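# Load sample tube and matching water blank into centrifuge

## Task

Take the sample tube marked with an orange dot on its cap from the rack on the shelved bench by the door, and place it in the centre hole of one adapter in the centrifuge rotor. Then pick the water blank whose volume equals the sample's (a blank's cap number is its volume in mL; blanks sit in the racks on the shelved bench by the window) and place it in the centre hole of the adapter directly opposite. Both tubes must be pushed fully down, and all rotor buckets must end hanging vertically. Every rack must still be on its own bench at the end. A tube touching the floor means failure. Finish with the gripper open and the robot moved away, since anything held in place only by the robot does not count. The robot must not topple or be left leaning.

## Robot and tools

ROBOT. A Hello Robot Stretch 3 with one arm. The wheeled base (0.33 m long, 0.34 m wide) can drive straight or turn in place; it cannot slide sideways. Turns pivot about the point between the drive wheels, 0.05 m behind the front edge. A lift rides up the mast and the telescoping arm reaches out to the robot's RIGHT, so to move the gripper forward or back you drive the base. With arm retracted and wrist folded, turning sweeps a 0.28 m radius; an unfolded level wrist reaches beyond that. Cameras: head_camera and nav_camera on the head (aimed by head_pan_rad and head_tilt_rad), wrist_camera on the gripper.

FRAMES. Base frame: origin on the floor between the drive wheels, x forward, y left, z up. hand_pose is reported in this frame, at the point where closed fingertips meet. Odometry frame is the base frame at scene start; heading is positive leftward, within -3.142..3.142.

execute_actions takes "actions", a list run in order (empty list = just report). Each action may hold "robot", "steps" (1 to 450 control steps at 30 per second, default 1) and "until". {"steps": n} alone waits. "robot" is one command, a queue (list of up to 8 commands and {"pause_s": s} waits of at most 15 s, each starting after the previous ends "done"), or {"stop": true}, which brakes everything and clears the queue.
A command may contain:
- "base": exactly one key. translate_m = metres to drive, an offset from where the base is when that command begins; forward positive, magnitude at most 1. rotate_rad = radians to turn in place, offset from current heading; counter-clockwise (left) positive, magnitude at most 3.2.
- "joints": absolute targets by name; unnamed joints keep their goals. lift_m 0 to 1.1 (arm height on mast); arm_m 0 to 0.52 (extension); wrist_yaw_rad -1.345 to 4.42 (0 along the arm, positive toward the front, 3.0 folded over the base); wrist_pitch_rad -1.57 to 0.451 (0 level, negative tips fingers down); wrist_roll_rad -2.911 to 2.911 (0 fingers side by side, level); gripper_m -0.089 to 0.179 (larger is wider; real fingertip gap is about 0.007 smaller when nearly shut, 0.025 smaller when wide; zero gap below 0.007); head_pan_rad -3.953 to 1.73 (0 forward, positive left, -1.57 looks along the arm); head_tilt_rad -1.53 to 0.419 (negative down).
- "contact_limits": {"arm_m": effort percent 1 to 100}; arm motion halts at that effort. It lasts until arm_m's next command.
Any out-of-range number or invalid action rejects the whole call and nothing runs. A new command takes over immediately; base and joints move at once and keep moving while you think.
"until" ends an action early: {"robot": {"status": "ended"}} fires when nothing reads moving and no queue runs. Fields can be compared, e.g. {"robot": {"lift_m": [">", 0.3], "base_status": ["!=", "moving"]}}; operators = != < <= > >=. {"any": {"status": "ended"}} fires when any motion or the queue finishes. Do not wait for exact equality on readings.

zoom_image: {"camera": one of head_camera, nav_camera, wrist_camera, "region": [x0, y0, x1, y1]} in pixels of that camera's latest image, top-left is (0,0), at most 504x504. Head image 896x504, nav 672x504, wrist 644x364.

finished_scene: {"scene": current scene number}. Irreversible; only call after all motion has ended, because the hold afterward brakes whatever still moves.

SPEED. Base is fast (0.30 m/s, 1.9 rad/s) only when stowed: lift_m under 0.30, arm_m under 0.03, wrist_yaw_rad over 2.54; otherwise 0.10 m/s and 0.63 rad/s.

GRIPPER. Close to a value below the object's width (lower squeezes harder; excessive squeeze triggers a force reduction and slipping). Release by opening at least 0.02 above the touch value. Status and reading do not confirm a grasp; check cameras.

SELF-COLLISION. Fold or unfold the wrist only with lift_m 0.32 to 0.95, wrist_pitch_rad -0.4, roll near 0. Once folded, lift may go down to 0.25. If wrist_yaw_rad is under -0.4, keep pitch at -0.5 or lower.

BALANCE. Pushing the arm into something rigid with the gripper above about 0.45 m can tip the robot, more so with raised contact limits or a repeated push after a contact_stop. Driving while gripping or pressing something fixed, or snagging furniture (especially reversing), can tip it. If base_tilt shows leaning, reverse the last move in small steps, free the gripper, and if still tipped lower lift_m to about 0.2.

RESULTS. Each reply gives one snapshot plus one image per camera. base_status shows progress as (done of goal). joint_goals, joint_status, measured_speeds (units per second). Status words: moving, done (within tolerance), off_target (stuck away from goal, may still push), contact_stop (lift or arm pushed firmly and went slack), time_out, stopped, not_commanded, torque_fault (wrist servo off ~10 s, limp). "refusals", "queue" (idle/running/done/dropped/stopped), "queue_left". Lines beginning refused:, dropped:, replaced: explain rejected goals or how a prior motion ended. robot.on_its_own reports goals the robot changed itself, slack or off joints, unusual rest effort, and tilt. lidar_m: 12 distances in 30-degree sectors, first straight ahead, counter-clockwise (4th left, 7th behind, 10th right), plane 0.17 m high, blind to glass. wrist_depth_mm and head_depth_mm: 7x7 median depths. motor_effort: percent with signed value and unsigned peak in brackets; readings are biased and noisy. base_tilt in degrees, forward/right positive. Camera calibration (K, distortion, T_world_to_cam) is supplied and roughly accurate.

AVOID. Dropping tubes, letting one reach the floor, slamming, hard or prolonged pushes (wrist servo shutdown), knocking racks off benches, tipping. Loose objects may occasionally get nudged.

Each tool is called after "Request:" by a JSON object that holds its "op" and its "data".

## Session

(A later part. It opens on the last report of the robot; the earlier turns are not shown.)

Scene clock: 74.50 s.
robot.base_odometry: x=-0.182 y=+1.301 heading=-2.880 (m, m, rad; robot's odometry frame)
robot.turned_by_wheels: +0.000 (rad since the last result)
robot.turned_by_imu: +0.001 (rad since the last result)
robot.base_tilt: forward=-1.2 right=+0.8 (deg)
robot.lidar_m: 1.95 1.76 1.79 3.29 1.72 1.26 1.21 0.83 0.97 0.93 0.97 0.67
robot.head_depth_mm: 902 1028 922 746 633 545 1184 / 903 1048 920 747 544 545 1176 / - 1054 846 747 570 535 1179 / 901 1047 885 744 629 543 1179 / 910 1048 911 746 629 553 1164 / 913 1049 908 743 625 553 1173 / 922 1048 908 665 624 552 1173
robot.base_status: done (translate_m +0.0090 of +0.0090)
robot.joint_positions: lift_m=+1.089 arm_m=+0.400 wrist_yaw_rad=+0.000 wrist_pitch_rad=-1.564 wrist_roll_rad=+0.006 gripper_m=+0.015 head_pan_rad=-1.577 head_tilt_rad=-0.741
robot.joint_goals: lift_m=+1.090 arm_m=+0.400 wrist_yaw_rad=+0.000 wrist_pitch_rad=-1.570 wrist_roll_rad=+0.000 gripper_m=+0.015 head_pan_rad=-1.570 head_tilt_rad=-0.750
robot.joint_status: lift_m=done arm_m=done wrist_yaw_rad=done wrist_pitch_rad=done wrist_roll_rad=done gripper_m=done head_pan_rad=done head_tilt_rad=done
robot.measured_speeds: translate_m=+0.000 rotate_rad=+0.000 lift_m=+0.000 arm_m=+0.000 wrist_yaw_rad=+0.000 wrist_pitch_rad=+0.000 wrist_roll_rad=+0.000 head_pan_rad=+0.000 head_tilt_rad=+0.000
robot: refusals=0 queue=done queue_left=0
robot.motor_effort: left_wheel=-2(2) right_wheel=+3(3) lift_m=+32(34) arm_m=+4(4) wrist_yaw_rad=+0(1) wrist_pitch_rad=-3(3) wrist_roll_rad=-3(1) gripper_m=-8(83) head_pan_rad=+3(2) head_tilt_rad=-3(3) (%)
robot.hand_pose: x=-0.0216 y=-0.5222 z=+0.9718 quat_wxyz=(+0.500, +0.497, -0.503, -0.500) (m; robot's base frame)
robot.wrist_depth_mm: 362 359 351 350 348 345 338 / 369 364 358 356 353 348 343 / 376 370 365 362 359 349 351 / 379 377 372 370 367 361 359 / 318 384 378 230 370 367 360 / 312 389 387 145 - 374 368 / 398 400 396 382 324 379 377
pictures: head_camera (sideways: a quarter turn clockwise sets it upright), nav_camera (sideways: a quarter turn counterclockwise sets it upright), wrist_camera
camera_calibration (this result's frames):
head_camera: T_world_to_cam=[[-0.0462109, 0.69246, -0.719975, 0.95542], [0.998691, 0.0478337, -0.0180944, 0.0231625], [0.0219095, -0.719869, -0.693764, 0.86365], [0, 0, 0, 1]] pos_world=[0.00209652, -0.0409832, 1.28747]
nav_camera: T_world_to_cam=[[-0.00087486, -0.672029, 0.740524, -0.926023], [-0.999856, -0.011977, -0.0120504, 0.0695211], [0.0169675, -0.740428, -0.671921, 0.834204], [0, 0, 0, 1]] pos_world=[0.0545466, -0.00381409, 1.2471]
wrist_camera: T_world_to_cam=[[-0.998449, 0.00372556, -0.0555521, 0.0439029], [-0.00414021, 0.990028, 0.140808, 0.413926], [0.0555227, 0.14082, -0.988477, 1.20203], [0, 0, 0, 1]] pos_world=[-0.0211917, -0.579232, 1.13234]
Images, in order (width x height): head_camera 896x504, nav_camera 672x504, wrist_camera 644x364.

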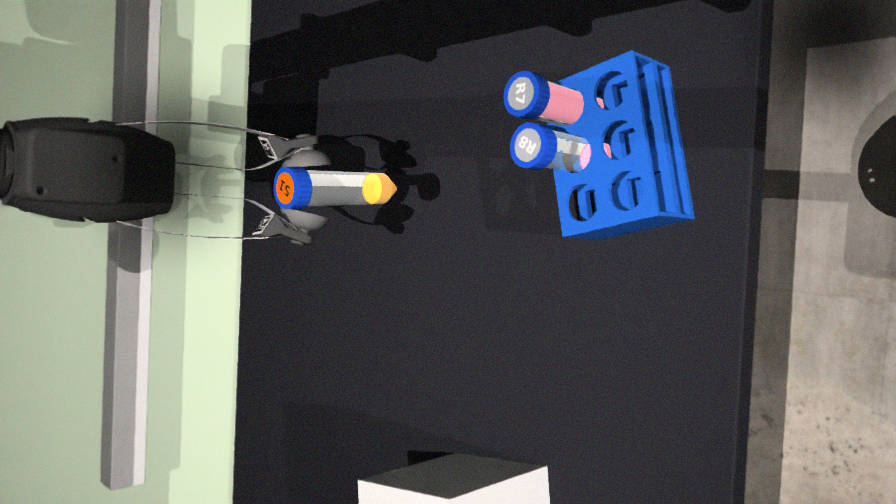

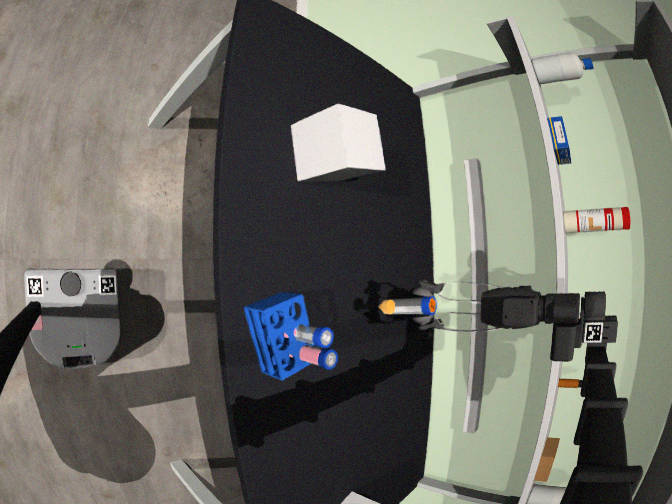

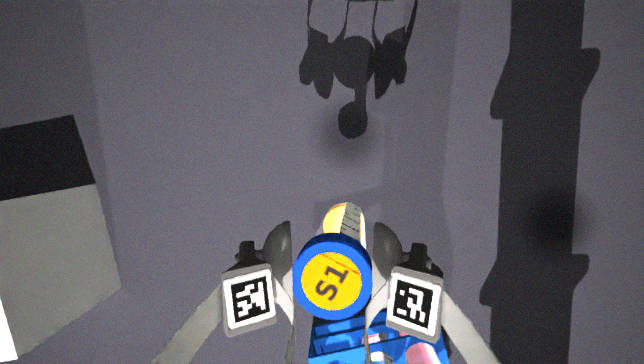

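Request:
{"op": "execute_actions", "data": {"actions": [{"robot":[{"joints":{"arm_m":0.0}},{"base":{"translate_m":0.96}},{"base":{"rotate_rad":1.55}},{"base":{"translate_m":1.0}},{"base":{"translate_m":0.15},"joints":{"head_pan_rad":-1.3,"head_tilt_rad":-0.8}}],"steps":450,"until":{"robot":{"status":"ended"}}},{"steps":450,"until":{"robot":{"status":"ended"}}}]}}

Scene clock: 113.80 s.
robot.base_odometry: x=-0.859 y=+0.030 heading=-1.331 (m, m, rad; robot's odometry frame)
robot.turned_by_wheels: +1.550 (rad since the last result)
robot.turned_by_imu: +1.565 (rad since the last result)
robot.base_tilt: forward=-2.4 right=-1.6 (deg)
robot.lidar_m: 1.86 2.09 2.30 2.20 2.23 2.07 1.38 1.39 1.02 0.67 0.32 0.37
robot.head_depth_mm: 835 945 1075 - - - - / 858 978 1130 1342 1501 - - / 880 1011 1155 1328 1496 1310 1116 / 815 926 1095 998 942 1242 1159 / 816 909 819 890 853 773 1101 / 843 944 840 687 750 770 1125 / 876 970 852 644 624 807 1140
robot.base_status: moving (translate_m +0.0531 of +0.1500)
robot.joint_positions: lift_m=+1.089 arm_m=+0.000 wrist_yaw_rad=+0.000 wrist_pitch_rad=-1.565 wrist_roll_rad=+0.005 gripper_m=+0.015 head_pan_rad=-1.307 head_tilt_rad=-0.790
robot.joint_goals: lift_m=+1.090 arm_m=+0.000 wrist_yaw_rad=+0.000 wrist_pitch_rad=-1.570 wrist_roll_rad=+0.000 gripper_m=+0.015 head_pan_rad=-1.300 head_tilt_rad=-0.800
robot.joint_status: lift_m=done arm_m=done wrist_yaw_rad=done wrist_pitch_rad=done wrist_roll_rad=done gripper_m=done head_pan_rad=done head_tilt_rad=done
robot.measured_speeds: translate_m=+0.100 rotate_rad=+0.000 lift_m=+0.000 arm_m=+0.000 wrist_yaw_rad=+0.000 wrist_pitch_rad=+0.000 wrist_roll_rad=+0.000 head_pan_rad=+0.000 head_tilt_rad=+0.000
robot: refusals=0 queue=running queue_left=0
robot.motor_effort: left_wheel=-1(7) right_wheel=+5(8) lift_m=+32(32) arm_m=-3(3) wrist_yaw_rad=+0(0) wrist_pitch_rad=-2(2) wrist_roll_rad=-2(3) gripper_m=-8(8) head_pan_rad=+3(20) head_tilt_rad=-3(7) (%)
robot.hand_pose: x=-0.0216 y=-0.1228 z=+0.9718 quat_wxyz=(+0.500, +0.497, -0.502, -0.500) (m; robot's base frame)
robot.wrist_depth_mm: 383 538 630 - - - - / 458 566 643 - - - - / - - - - - - - / - - - - - - - / - - - 195 - - - / - - - 145 - - - / - - - - - - -
pictures: head_camera (sideways: a quarter turn clockwise sets it upright), nav_camera (sideways: a quarter turn counterclockwise sets it upright), wrist_camera
camera_calibration (this result's frames):
head_camera: T_world_to_cam=[[-0.238037, 0.688291, -0.68527, 0.911363], [0.949613, 0.313044, -0.0154364, 0.0200004], [0.203895, -0.654415, -0.728126, 0.90723], [0, 0, 0, 1]] pos_world=[0.0129662, -0.0398383, 1.28542]
nav_camera: T_world_to_cam=[[0.187478, -0.68214, 0.706779, -0.883194], [-0.960664, -0.277413, -0.0129195, 0.0704127], [0.204883, -0.676555, -0.707316, 0.879093], [0, 0, 0, 1]] pos_world=[0.0531113, 0.0118267, 1.24693]
wrist_camera: T_world_to_cam=[[-0.998454, 0.00200683, -0.0555419, 0.0421879], [-0.00588089, 0.989923, 0.141486, 0.0177431], [0.0552661, 0.141594, -0.988381, 1.14579], [0, 0, 0, 1]] pos_world=[-0.0210966, -0.179886, 1.13231]
Images, in order (width x height): head_camera 896x504, nav_camera 672x504, wrist_camera 644x364.

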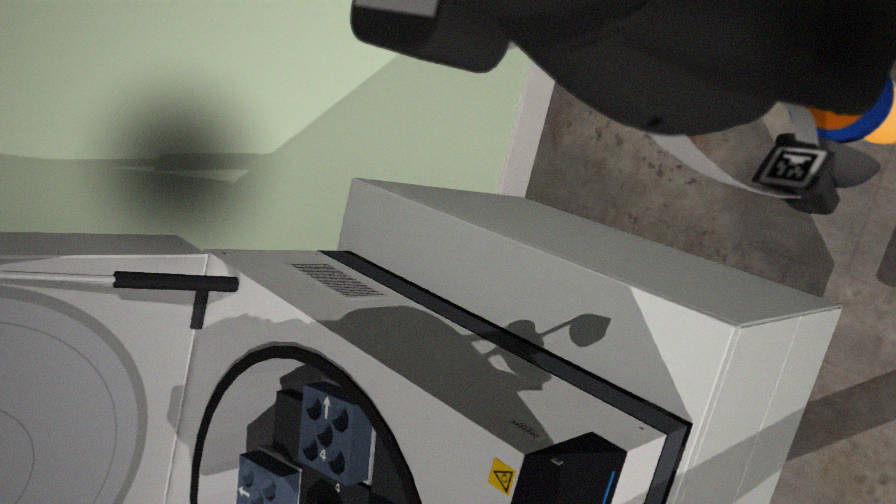

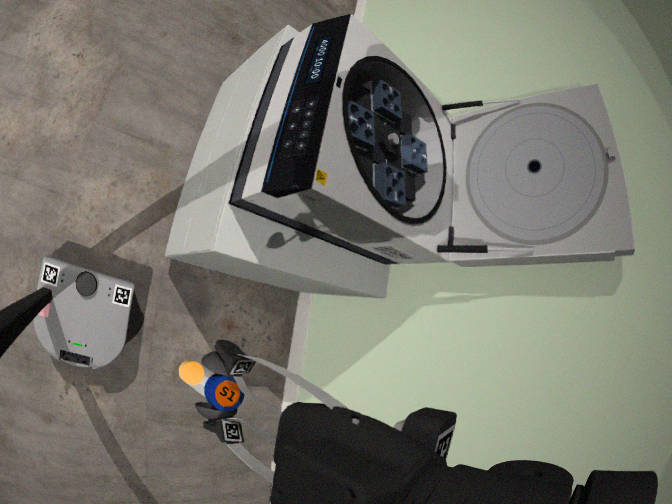

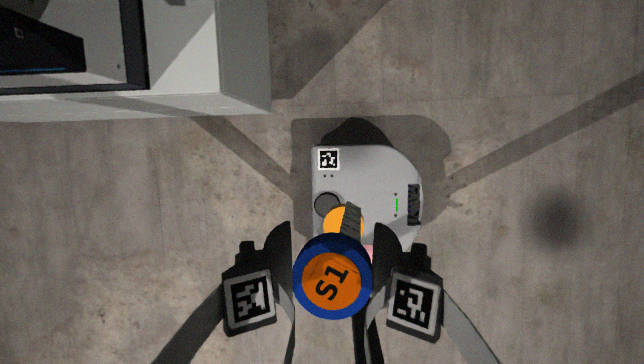

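Request:
{"op": "execute_actions", "data": {"actions": [{"steps":100,"until":{"robot":{"status":"ended"}}},{"robot":{"base":{"translate_m":0.2},"joints":{"head_pan_rad":-1.2,"head_tilt_rad":-0.85}},"steps":200,"until":{"robot":{"status":"ended"}}}]}}

Scene clock: 119.40 s.
robot.base_odometry: x=-0.788 y=-0.258 heading=-1.331 (m, m, rad; robot's odometry frame)
robot.turned_by_wheels: +0.000 (rad since the last result)
robot.turned_by_imu: +0.001 (rad since the last result)
robot.base_tilt: forward=-1.3 right=+0.6 (deg)
robot.lidar_m: 1.57 1.81 2.91 2.20 2.27 2.39 1.68 1.40 0.27 0.26 0.27 0.37
robot.head_depth_mm: 740 827 760 643 568 - - / 767 854 832 620 548 625 884 / 800 885 823 699 556 629 1055 / 835 909 793 679 576 724 1098 / 874 910 802 664 609 808 1127 / 1036 894 815 617 648 950 1142 / 1103 1287 751 630 720 1163 1150
robot.base_status: done (translate_m +0.2000 of +0.2000)
robot.joint_positions: lift_m=+1.089 arm_m=+0.000 wrist_yaw_rad=+0.000 wrist_pitch_rad=-1.565 wrist_roll_rad=+0.005 gripper_m=+0.015 head_pan_rad=-1.207 head_tilt_rad=-0.839
robot.joint_goals: lift_m=+1.090 arm_m=+0.000 wrist_yaw_rad=+0.000 wrist_pitch_rad=-1.570 wrist_roll_rad=+0.000 gripper_m=+0.015 head_pan_rad=-1.200 head_tilt_rad=-0.850
robot.joint_status: lift_m=done arm_m=done wrist_yaw_rad=done wrist_pitch_rad=done wrist_roll_rad=done gripper_m=done head_pan_rad=done head_tilt_rad=done
robot.measured_speeds: translate_m=+0.000 rotate_rad=+0.000 lift_m=+0.000 arm_m=+0.000 wrist_yaw_rad=+0.000 wrist_pitch_rad=+0.000 wrist_roll_rad=+0.000 head_pan_rad=+0.000 head_tilt_rad=+0.000
robot: refusals=0 queue=done queue_left=0
robot.motor_effort: left_wheel=-2(4) right_wheel=+3(8) lift_m=+32(32) arm_m=-5(5) wrist_yaw_rad=-1(0) wrist_pitch_rad=-2(2) wrist_roll_rad=-2(2) gripper_m=-9(8) head_pan_rad=+3(12) head_tilt_rad=-4(7) (%)
robot.hand_pose: x=-0.0216 y=-0.1228 z=+0.9718 quat_wxyz=(+0.500, +0.497, -0.502, -0.500) (m; robot's base frame)
robot.wrist_depth_mm: 343 342 345 379 - - - / 440 452 477 563 - - - / - - - - - - - / - - - - - - - / - - - 195 - - - / - - - 145 - - - / - - - - - - -
pictures: head_camera (sideways: a quarter turn clockwise sets it upright), nav_camera (sideways: a quarter turn counterclockwise sets it upright), wrist_camera
camera_calibration (this result's frames):
head_camera: T_world_to_cam=[[-0.317322, 0.691884, -0.648539, 0.863985], [0.91335, 0.406977, -0.0127132, 0.0166755], [0.255145, -0.596377, -0.761075, 0.949766], [0, 0, 0, 1]] pos_world=[0.0166034, -0.0381453, 1.28338]
nav_camera: T_world_to_cam=[[0.266788, -0.691829, 0.670967, -0.837009], [-0.928386, -0.371361, -0.0137663, 0.0713173], [0.258695, -0.619244, -0.74136, 0.923039], [0, 0, 0, 1]] pos_world=[0.0507281, 0.0190031, 1.24689]
wrist_camera: T_world_to_cam=[[-0.998454, 0.00200686, -0.0555419, 0.0421879], [-0.00588086, 0.989923, 0.141486, 0.0177431], [0.0552661, 0.141594, -0.988381, 1.14579], [0, 0, 0, 1]] pos_world=[-0.0210966, -0.179886, 1.13231]
Images, in order (width x height): head_camera 896x504, nav_camera 672x504, wrist_camera 644x364.

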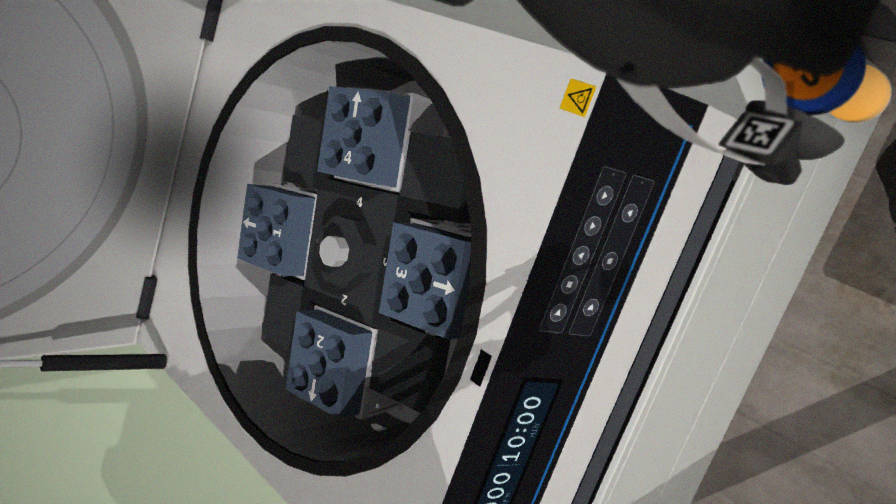

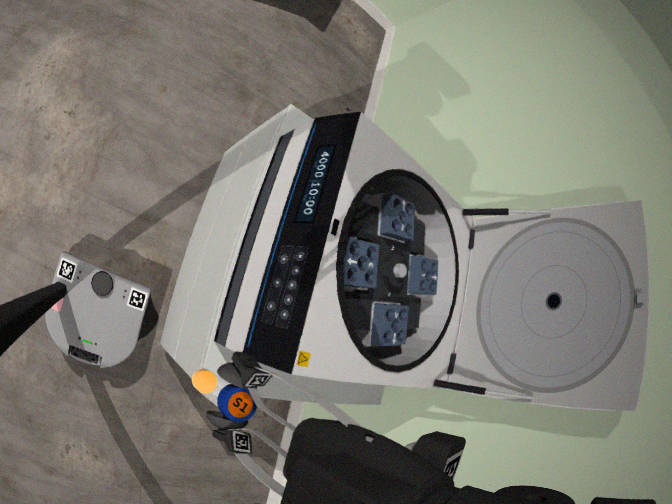

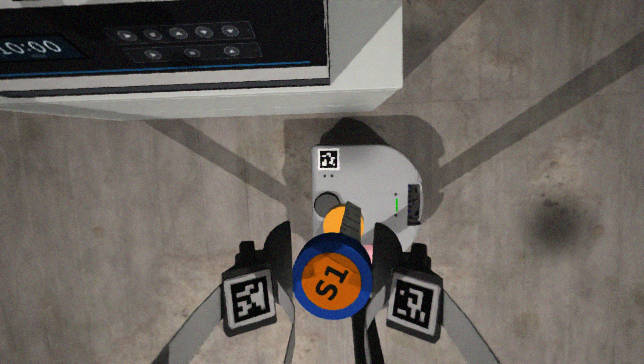

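Request:
{"op": "execute_actions", "data": {"actions": []}}

Scene clock: 130.37 s.
robot.base_odometry: x=-0.788 y=-0.258 heading=-1.331 (m, m, rad; robot's odometry frame)
robot.turned_by_wheels: +0.000 (rad since the last result)
robot.turned_by_imu: +0.000 (rad since the last result)
robot.base_tilt: forward=-1.3 right=+0.6 (deg)
robot.lidar_m: 1.57 1.81 2.93 2.21 2.28 2.39 1.67 1.40 0.27 0.26 0.27 0.37
robot.head_depth_mm: 738 828 759 641 571 - - / 768 854 832 619 547 626 885 / 797 889 824 700 558 629 1051 / 835 912 794 679 575 723 1096 / 875 910 804 664 609 806 1131 / 1040 892 817 617 646 951 1142 / 1106 1286 751 630 718 1160 1141
robot.base_status: done (translate_m +0.2000 of +0.2000)
robot.joint_positions: lift_m=+1.089 arm_m=+0.000 wrist_yaw_rad=+0.000 wrist_pitch_rad=-1.565 wrist_roll_rad=+0.005 gripper_m=+0.015 head_pan_rad=-1.207 head_tilt_rad=-0.839
robot.joint_goals: lift_m=+1.090 arm_m=+0.000 wrist_yaw_rad=+0.000 wrist_pitch_rad=-1.570 wrist_roll_rad=+0.000 gripper_m=+0.015 head_pan_rad=-1.200 head_tilt_rad=-0.850
robot.joint_status: lift_m=done arm_m=done wrist_yaw_rad=done wrist_pitch_rad=done wrist_roll_rad=done gripper_m=done head_pan_rad=done head_tilt_rad=done
robot.measured_speeds: translate_m=+0.000 rotate_rad=+0.000 lift_m=+0.000 arm_m=+0.000 wrist_yaw_rad=+0.000 wrist_pitch_rad=+0.000 wrist_roll_rad=+0.000 head_pan_rad=+0.000 head_tilt_rad=+0.000
robot: refusals=0 queue=done queue_left=0
robot.motor_effort: left_wheel=-2(2) right_wheel=+3(3) lift_m=+32(32) arm_m=-5(5) wrist_yaw_rad=+0(0) wrist_pitch_rad=-2(2) wrist_roll_rad=-2(2) gripper_m=-8(9) head_pan_rad=+3(2) head_tilt_rad=-3(3) (%)
robot.hand_pose: x=-0.0216 y=-0.1228 z=+0.9718 quat_wxyz=(+0.500, +0.497, -0.502, -0.500) (m; robot's base frame)
robot.wrist_depth_mm: 342 343 344 381 - - - / 438 451 471 558 - - - / - - - - - - - / - - - - - - - / - - - 195 - - - / - - - 145 - - - / - - - - - - -
pictures: head_camera (sideways: a quarter turn clockwise sets it upright), nav_camera (sideways: a quarter turn counterclockwise sets it upright), wrist_camera
camera_calibration (this result's frames):
head_camera: T_world_to_cam=[[-0.317322, 0.691884, -0.648539, 0.863985], [0.91335, 0.406977, -0.0127132, 0.0166755], [0.255145, -0.596377, -0.761075, 0.949766], [0, 0, 0, 1]] pos_world=[0.0166034, -0.0381453, 1.28338]
nav_camera: T_world_to_cam=[[0.266788, -0.691829, 0.670967, -0.837009], [-0.928386, -0.371361, -0.0137663, 0.0713173], [0.258695, -0.619244, -0.74136, 0.923039], [0, 0, 0, 1]] pos_world=[0.0507281, 0.0190031, 1.24689]
wrist_camera: T_world_to_cam=[[-0.998454, 0.00200673, -0.0555419, 0.0421879], [-0.00588099, 0.989923, 0.141486, 0.0177431], [0.0552661, 0.141594, -0.988381, 1.14579], [0, 0, 0, 1]] pos_world=[-0.0210965, -0.179886, 1.13231]
Images, in order (width x height): head_camera 896x504, nav_camera 672x504, wrist_camera 644x364.

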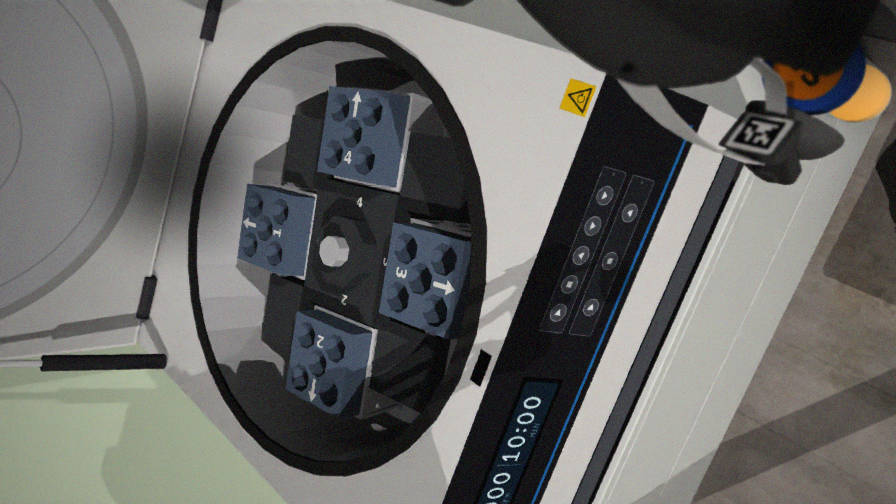

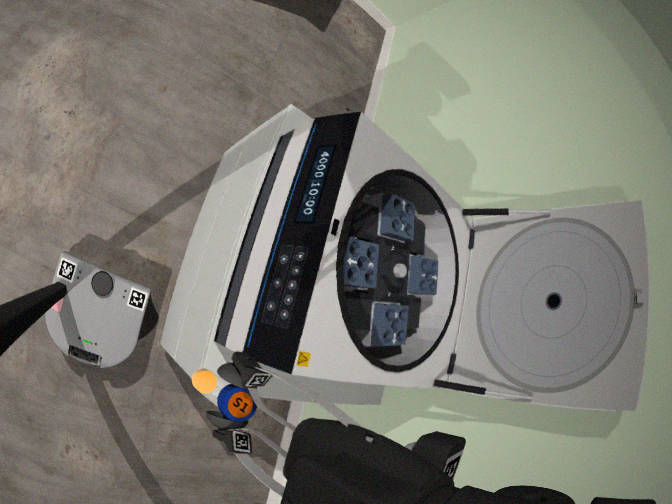

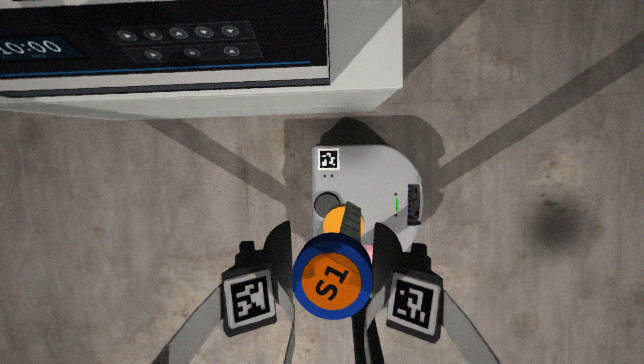

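Request:
{"op": "execute_actions", "data": {"actions": [{"robot":[{"base":{"translate_m":0.41},"joints":{"head_pan_rad":-1.7}},{"joints":{"arm_m":0.455}},{"joints":{"lift_m":1.0}}],"steps":450,"until":{"robot":{"status":"ended"}}}]}}

Request:
{"op": "zoom_image", "data": {"camera": "wrist_camera", "region": [170,60,510,320]}}

Scene clock: 151.13 s.
robot.base_odometry: x=-0.691 y=-0.656 heading=-1.331 (m, m, rad; robot's odometry frame)
robot.turned_by_wheels: +0.000 (rad since the last result)
robot.turned_by_imu: +0.002 (rad since the last result)
robot.base_tilt: forward=-1.2 right=+0.7 (deg)
robot.lidar_m: 1.16 1.45 1.92 2.21 2.28 2.73 2.08 0.37 0.27 0.26 0.27 1.35
robot.head_depth_mm: 806 864 783 700 564 698 1118 / 771 863 808 671 561 684 1093 / 765 860 806 692 557 666 1099 / - 857 749 692 557 654 1098 / 753 847 785 615 553 641 1048 / 764 949 1038 644 555 705 1020 / 860 987 1152 1371 872 742 1122
robot.base_status: done (translate_m +0.4100 of +0.4100)
robot.joint_positions: lift_m=+1.001 arm_m=+0.455 wrist_yaw_rad=+0.000 wrist_pitch_rad=-1.565 wrist_roll_rad=+0.005 gripper_m=+0.015 head_pan_rad=-1.693 head_tilt_rad=-0.839
robot.joint_goals: lift_m=+1.000 arm_m=+0.455 wrist_yaw_rad=+0.000 wrist_pitch_rad=-1.570 wrist_roll_rad=+0.000 gripper_m=+0.015 head_pan_rad=-1.700 head_tilt_rad=-0.850
robot.joint_status: lift_m=done arm_m=done wrist_yaw_rad=done wrist_pitch_rad=done wrist_roll_rad=done gripper_m=done head_pan_rad=done head_tilt_rad=done
robot.measured_speeds: translate_m=+0.000 rotate_rad=+0.000 lift_m=+0.000 arm_m=+0.000 wrist_yaw_rad=+0.000 wrist_pitch_rad=+0.000 wrist_roll_rad=+0.000 head_pan_rad=+0.000 head_tilt_rad=+0.000
robot: refusals=0 queue=done queue_left=0
robot.motor_effort: left_wheel=-2(2) right_wheel=+3(7) lift_m=+11(31) arm_m=+4(5) wrist_yaw_rad=+0(0) wrist_pitch_rad=-2(2) wrist_roll_rad=-2(2) gripper_m=-8(8) head_pan_rad=-3(27) head_tilt_rad=-3(3) (%)
robot.hand_pose: x=-0.0216 y=-0.5770 z=+0.8829 quat_wxyz=(+0.500, +0.497, -0.502, -0.500) (m; robot's base frame)
robot.wrist_depth_mm: 921 229 225 308 280 255 275 / - 232 230 348 285 256 277 / - 238 251 292 291 287 280 / - 244 283 298 294 275 283 / - - 261 229 299 275 291 / - - 249 145 - 301 299 / - - 255 351 314 281 302
pictures: head_camera (sideways: a quarter turn clockwise sets it upright), nav_camera (sideways: a quarter turn counterclockwise sets it upright), wrist_camera
camera_calibration (this result's frames):
head_camera: T_world_to_cam=[[0.0427057, 0.76027, -0.648202, 0.86135], [0.997682, -0.0668598, -0.0126887, 0.0161291], [-0.0529855, -0.646157, -0.761363, 0.952019], [0, 0, 0, 1]] pos_world=[-0.002433, -0.0386255, 1.28337]
nav_camera: T_world_to_cam=[[-0.0873622, -0.736622, 0.670638, -0.834421], [-0.994336, 0.105387, -0.0137737, 0.0717293], [-0.0605303, -0.668043, -0.741657, 0.925373], [0, 0, 0, 1]] pos_world=[0.0544393, -0.00402335, 1.24689]
wrist_camera: T_world_to_cam=[[-0.998454, 0.00233303, -0.0555418, 0.0383584], [-0.00556036, 0.989917, 0.141538, 0.479965], [0.055312, 0.141628, -0.988373, 1.12228], [0, 0, 0, 1]] pos_world=[-0.0211077, -0.634161, 1.04343]
Images, in order (width x height): head_camera 896x504, nav_camera 672x504, wrist_camera 644x364.

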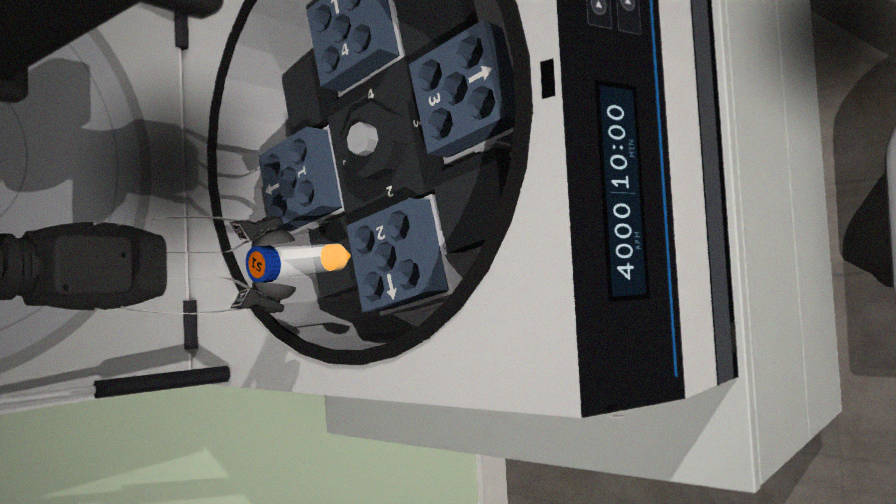

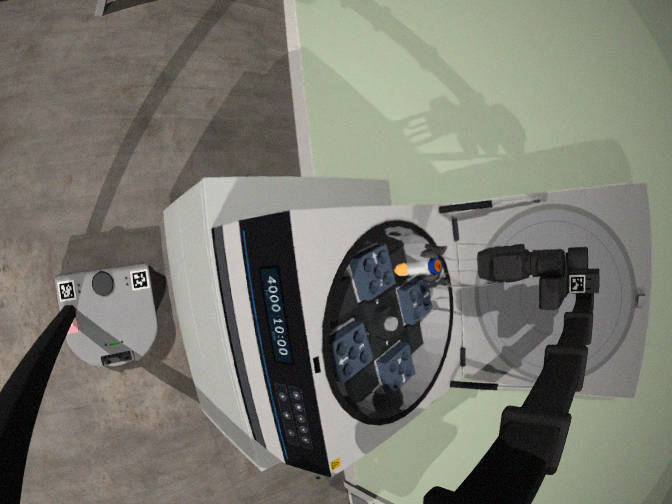

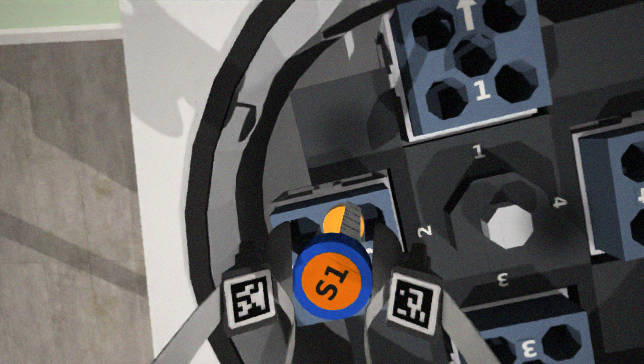

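Region (170, 60, 510, 320) of wrist_camera's 644x364 image, scaled by 1.482; it fills the top 385 rows of this view, and the rest is white.

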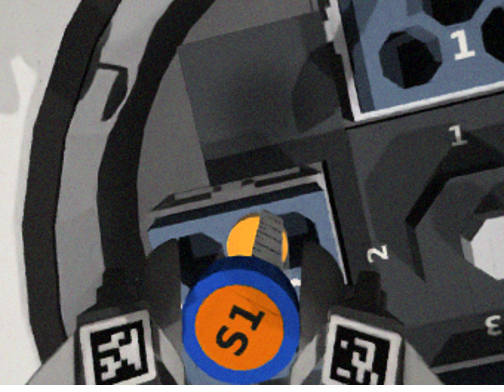

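Request:
{"op": "execute_actions", "data": {"actions": [{"robot":[{"joints":{"arm_m":0.415}},{"joints":{"lift_m":0.96}}],"steps":450,"until":{"robot":{"status":"ended"}}}]}}

Scene clock: 161.53 s.
robot.base_odometry: x=-0.691 y=-0.656 heading=-1.331 (m, m, rad; robot's odometry frame)
robot.turned_by_wheels: +0.000 (rad since the last result)
robot.turned_by_imu: +0.001 (rad since the last result)
robot.base_tilt: forward=-1.3 right=+0.8 (deg)
robot.lidar_m: 1.16 1.45 1.92 2.21 2.28 2.72 2.08 0.37 0.27 0.26 0.27 1.34
robot.head_depth_mm: - - 774 700 566 701 1112 / 786 861 808 670 561 685 1097 / 801 863 802 693 558 669 1098 / - - 793 691 556 653 1096 / 752 835 780 615 555 640 1047 / 766 952 1039 643 555 703 1015 / 855 985 1162 1374 873 738 1129
robot.base_status: done (translate_m +0.4100 of +0.4100)
robot.joint_positions: lift_m=+0.961 arm_m=+0.415 wrist_yaw_rad=+0.000 wrist_pitch_rad=-1.565 wrist_roll_rad=+0.005 gripper_m=+0.015 head_pan_rad=-1.693 head_tilt_rad=-0.839
robot.joint_goals: lift_m=+0.960 arm_m=+0.415 wrist_yaw_rad=+0.000 wrist_pitch_rad=-1.570 wrist_roll_rad=+0.000 gripper_m=+0.015 head_pan_rad=-1.700 head_tilt_rad=-0.850
robot.joint_status: lift_m=done arm_m=done wrist_yaw_rad=done wrist_pitch_rad=done wrist_roll_rad=done gripper_m=done head_pan_rad=done head_tilt_rad=done
robot.measured_speeds: translate_m=+0.000 rotate_rad=+0.000 lift_m=+0.000 arm_m=+0.000 wrist_yaw_rad=+0.000 wrist_pitch_rad=+0.000 wrist_roll_rad=+0.000 head_pan_rad=+0.000 head_tilt_rad=+0.000
robot: refusals=0 queue=done queue_left=0
robot.motor_effort: left_wheel=-2(2) right_wheel=+3(3) lift_m=+12(14) arm_m=-4(5) wrist_yaw_rad=+0(0) wrist_pitch_rad=-2(2) wrist_roll_rad=-2(2) gripper_m=-9(8) head_pan_rad=-3(3) head_tilt_rad=-3(3) (%)
robot.hand_pose: x=-0.0216 y=-0.5377 z=+0.8429 quat_wxyz=(+0.500, +0.497, -0.502, -0.500) (m; robot's base frame)
robot.wrist_depth_mm: 968 189 221 245 242 217 235 / - 193 256 248 246 244 242 / - 195 283 256 250 237 244 / - 200 260 232 254 232 247 / - 204 251 231 259 256 254 / - 208 214 145 - 260 247 / - 212 223 310 269 242 237
pictures: head_camera (sideways: a quarter turn clockwise sets it upright), nav_camera (sideways: a quarter turn counterclockwise sets it upright), wrist_camera
camera_calibration (this result's frames):
head_camera: T_world_to_cam=[[0.0427055, 0.76027, -0.648202, 0.86135], [0.997682, -0.0668595, -0.0126887, 0.0161291], [-0.0529853, -0.646157, -0.761363, 0.952019], [0, 0, 0, 1]] pos_world=[-0.00243299, -0.0386255, 1.28337]
nav_camera: T_world_to_cam=[[-0.087362, -0.736622, 0.670638, -0.834421], [-0.994336, 0.105386, -0.0137737, 0.0717293], [-0.0605301, -0.668043, -0.741657, 0.925373], [0, 0, 0, 1]] pos_world=[0.0544393, -0.00402334, 1.24689]
wrist_camera: T_world_to_cam=[[-0.998454, 0.00233314, -0.0555418, 0.0360448], [-0.00556068, 0.989916, 0.141546, 0.446693], [0.0553119, 0.141636, -0.988372, 1.07718], [0, 0, 0, 1]] pos_world=[-0.0211077, -0.594839, 1.00343]
Images, in order (width x height): head_camera 896x504, nav_camera 672x504, wrist_camera 644x364.

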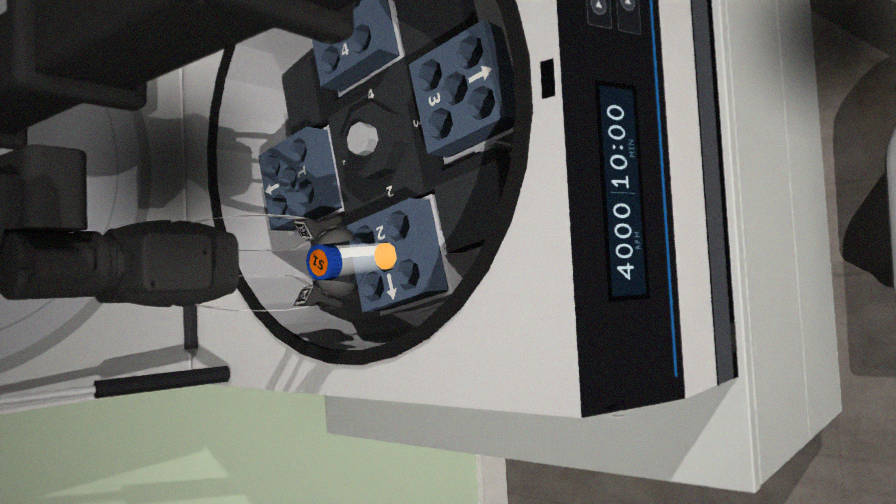

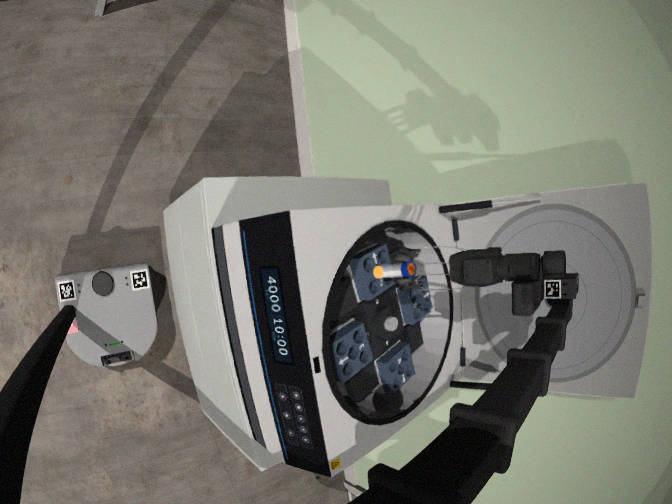

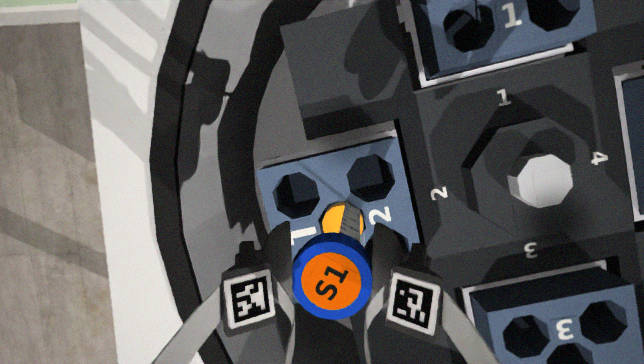

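Request:
{"op": "execute_actions", "data": {"actions": [{"robot":[{"joints":{"lift_m":0.93}},{"pause_s":0.3},{"joints":{"lift_m":0.895}}],"steps":450,"until":{"robot":{"status":"ended"}}}]}}

Scene clock: 169.17 s.
robot.base_odometry: x=-0.691 y=-0.656 heading=-1.331 (m, m, rad; robot's odometry frame)
robot.turned_by_wheels: +0.000 (rad since the last result)
robot.turned_by_imu: +0.000 (rad since the last result)
robot.base_tilt: forward=-1.4 right=+0.6 (deg)
robot.lidar_m: 1.16 1.45 1.91 2.22 2.29 2.73 2.08 0.37 0.27 0.26 0.27 1.34
robot.head_depth_mm: 775 - - - 566 720 1116 / - - 808 675 563 687 1094 / - 869 800 694 558 672 1096 / - - 826 691 556 657 1092 / 756 838 786 618 556 643 1043 / 751 949 1040 643 557 706 1020 / 857 988 1162 1374 876 739 1121
robot.base_status: done (translate_m +0.4100 of +0.4100)
robot.joint_positions: lift_m=+0.904 arm_m=+0.415 wrist_yaw_rad=+0.000 wrist_pitch_rad=-1.569 wrist_roll_rad=+0.005 gripper_m=+0.015 head_pan_rad=-1.693 head_tilt_rad=-0.840
robot.joint_goals: lift_m=+0.904 arm_m=+0.415 wrist_yaw_rad=+0.000 wrist_pitch_rad=-1.570 wrist_roll_rad=+0.000 gripper_m=+0.015 head_pan_rad=-1.700 head_tilt_rad=-0.850
robot.joint_status: lift_m=contact_stop arm_m=done wrist_yaw_rad=done wrist_pitch_rad=done wrist_roll_rad=done gripper_m=done head_pan_rad=done head_tilt_rad=done
robot.measured_speeds: translate_m=+0.000 rotate_rad=+0.003 lift_m=+0.003 arm_m=+0.000 wrist_yaw_rad=+0.000 wrist_pitch_rad=+0.000 wrist_roll_rad=+0.000 head_pan_rad=+0.000 head_tilt_rad=+0.000
robot: refusals=0 queue=dropped queue_left=0
robot.on_its_own: lift_m is slack since a contact_stop, until your next command for it (your +0.895 is given up)
robot.motor_effort: left_wheel=-3(5) right_wheel=+4(9) lift_m=+9(10) arm_m=-5(4) wrist_yaw_rad=+0(0) wrist_pitch_rad=+0(2) wrist_roll_rad=-2(2) gripper_m=-10(9) head_pan_rad=-3(2) head_tilt_rad=-3(3) (%)
robot.hand_pose: x=-0.0216 y=-0.5367 z=+0.7863 quat_wxyz=(+0.499, +0.498, -0.501, -0.501) (m; robot's base frame)
robot.wrist_depth_mm: 139 139 210 194 192 167 187 / 141 149 257 198 195 193 190 / 144 156 285 202 198 196 176 / 146 160 227 178 200 186 165 / 150 159 229 179 179 204 181 / 153 154 212 143 - 206 204 / 156 154 225 190 213 208 189
pictures: head_camera (sideways: a quarter turn clockwise sets it upright), nav_camera (sideways: a quarter turn counterclockwise sets it upright), wrist_camera
camera_calibration (this result's frames):
head_camera: T_world_to_cam=[[0.0427363, 0.760488, -0.647944, 0.861013], [0.997682, -0.0668604, -0.0126698, 0.0161045], [-0.052957, -0.6459, -0.761583, 0.952305], [0, 0, 0, 1]] pos_world=[-0.00243242, -0.0386192, 1.28335]
nav_camera: T_world_to_cam=[[-0.0873936, -0.736848, 0.670386, -0.834092], [-0.994335, 0.105396, -0.0137794, 0.0717367], [-0.0605027, -0.667792, -0.741885, 0.92567], [0, 0, 0, 1]] pos_world=[0.0544416, -0.00400503, 1.24689]
wrist_camera: T_world_to_cam=[[-0.998454, 0.00235872, -0.0555327, 0.0328996], [-0.0057537, 0.989346, 0.145471, 0.450304], [0.0552842, 0.145566, -0.987803, 1.02272], [0, 0, 0, 1]] pos_world=[-0.0211008, -0.594457, 0.946571]
Images, in order (width x height): head_camera 896x504, nav_camera 672x504, wrist_camera 644x364.

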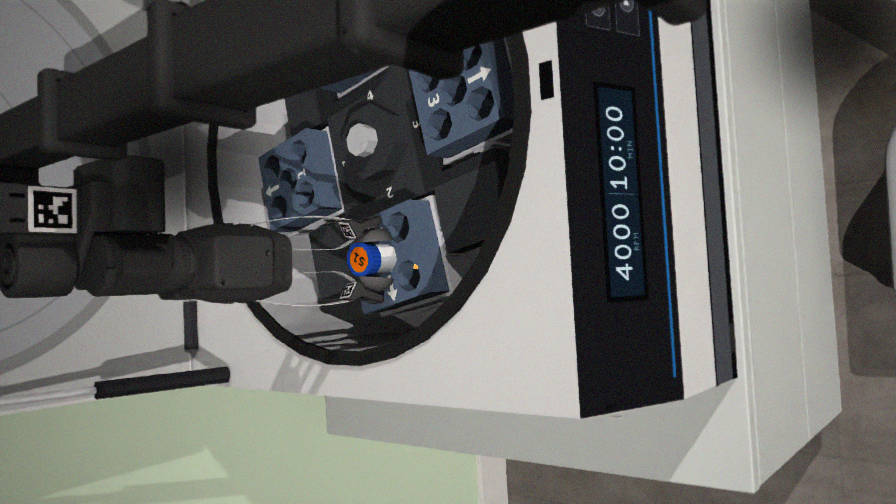

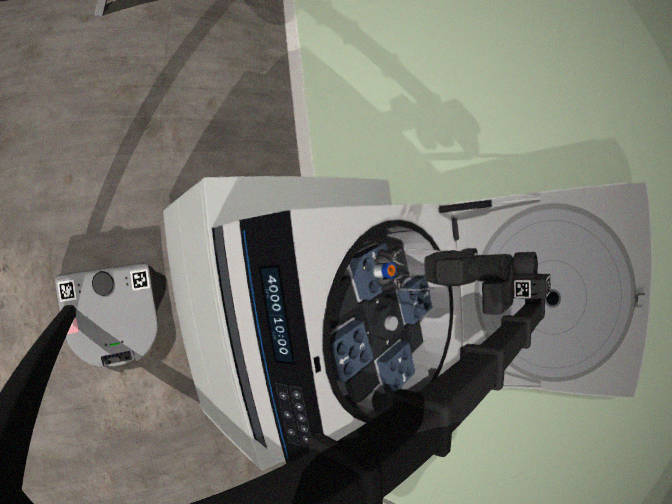

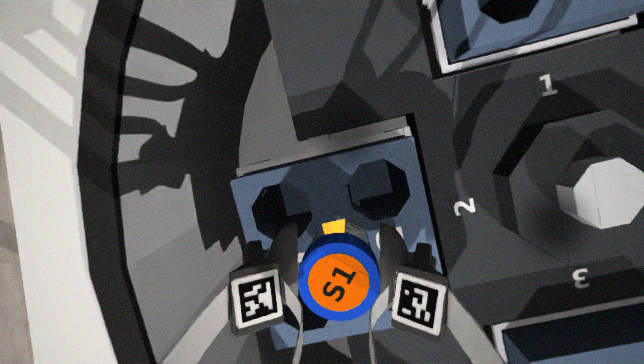

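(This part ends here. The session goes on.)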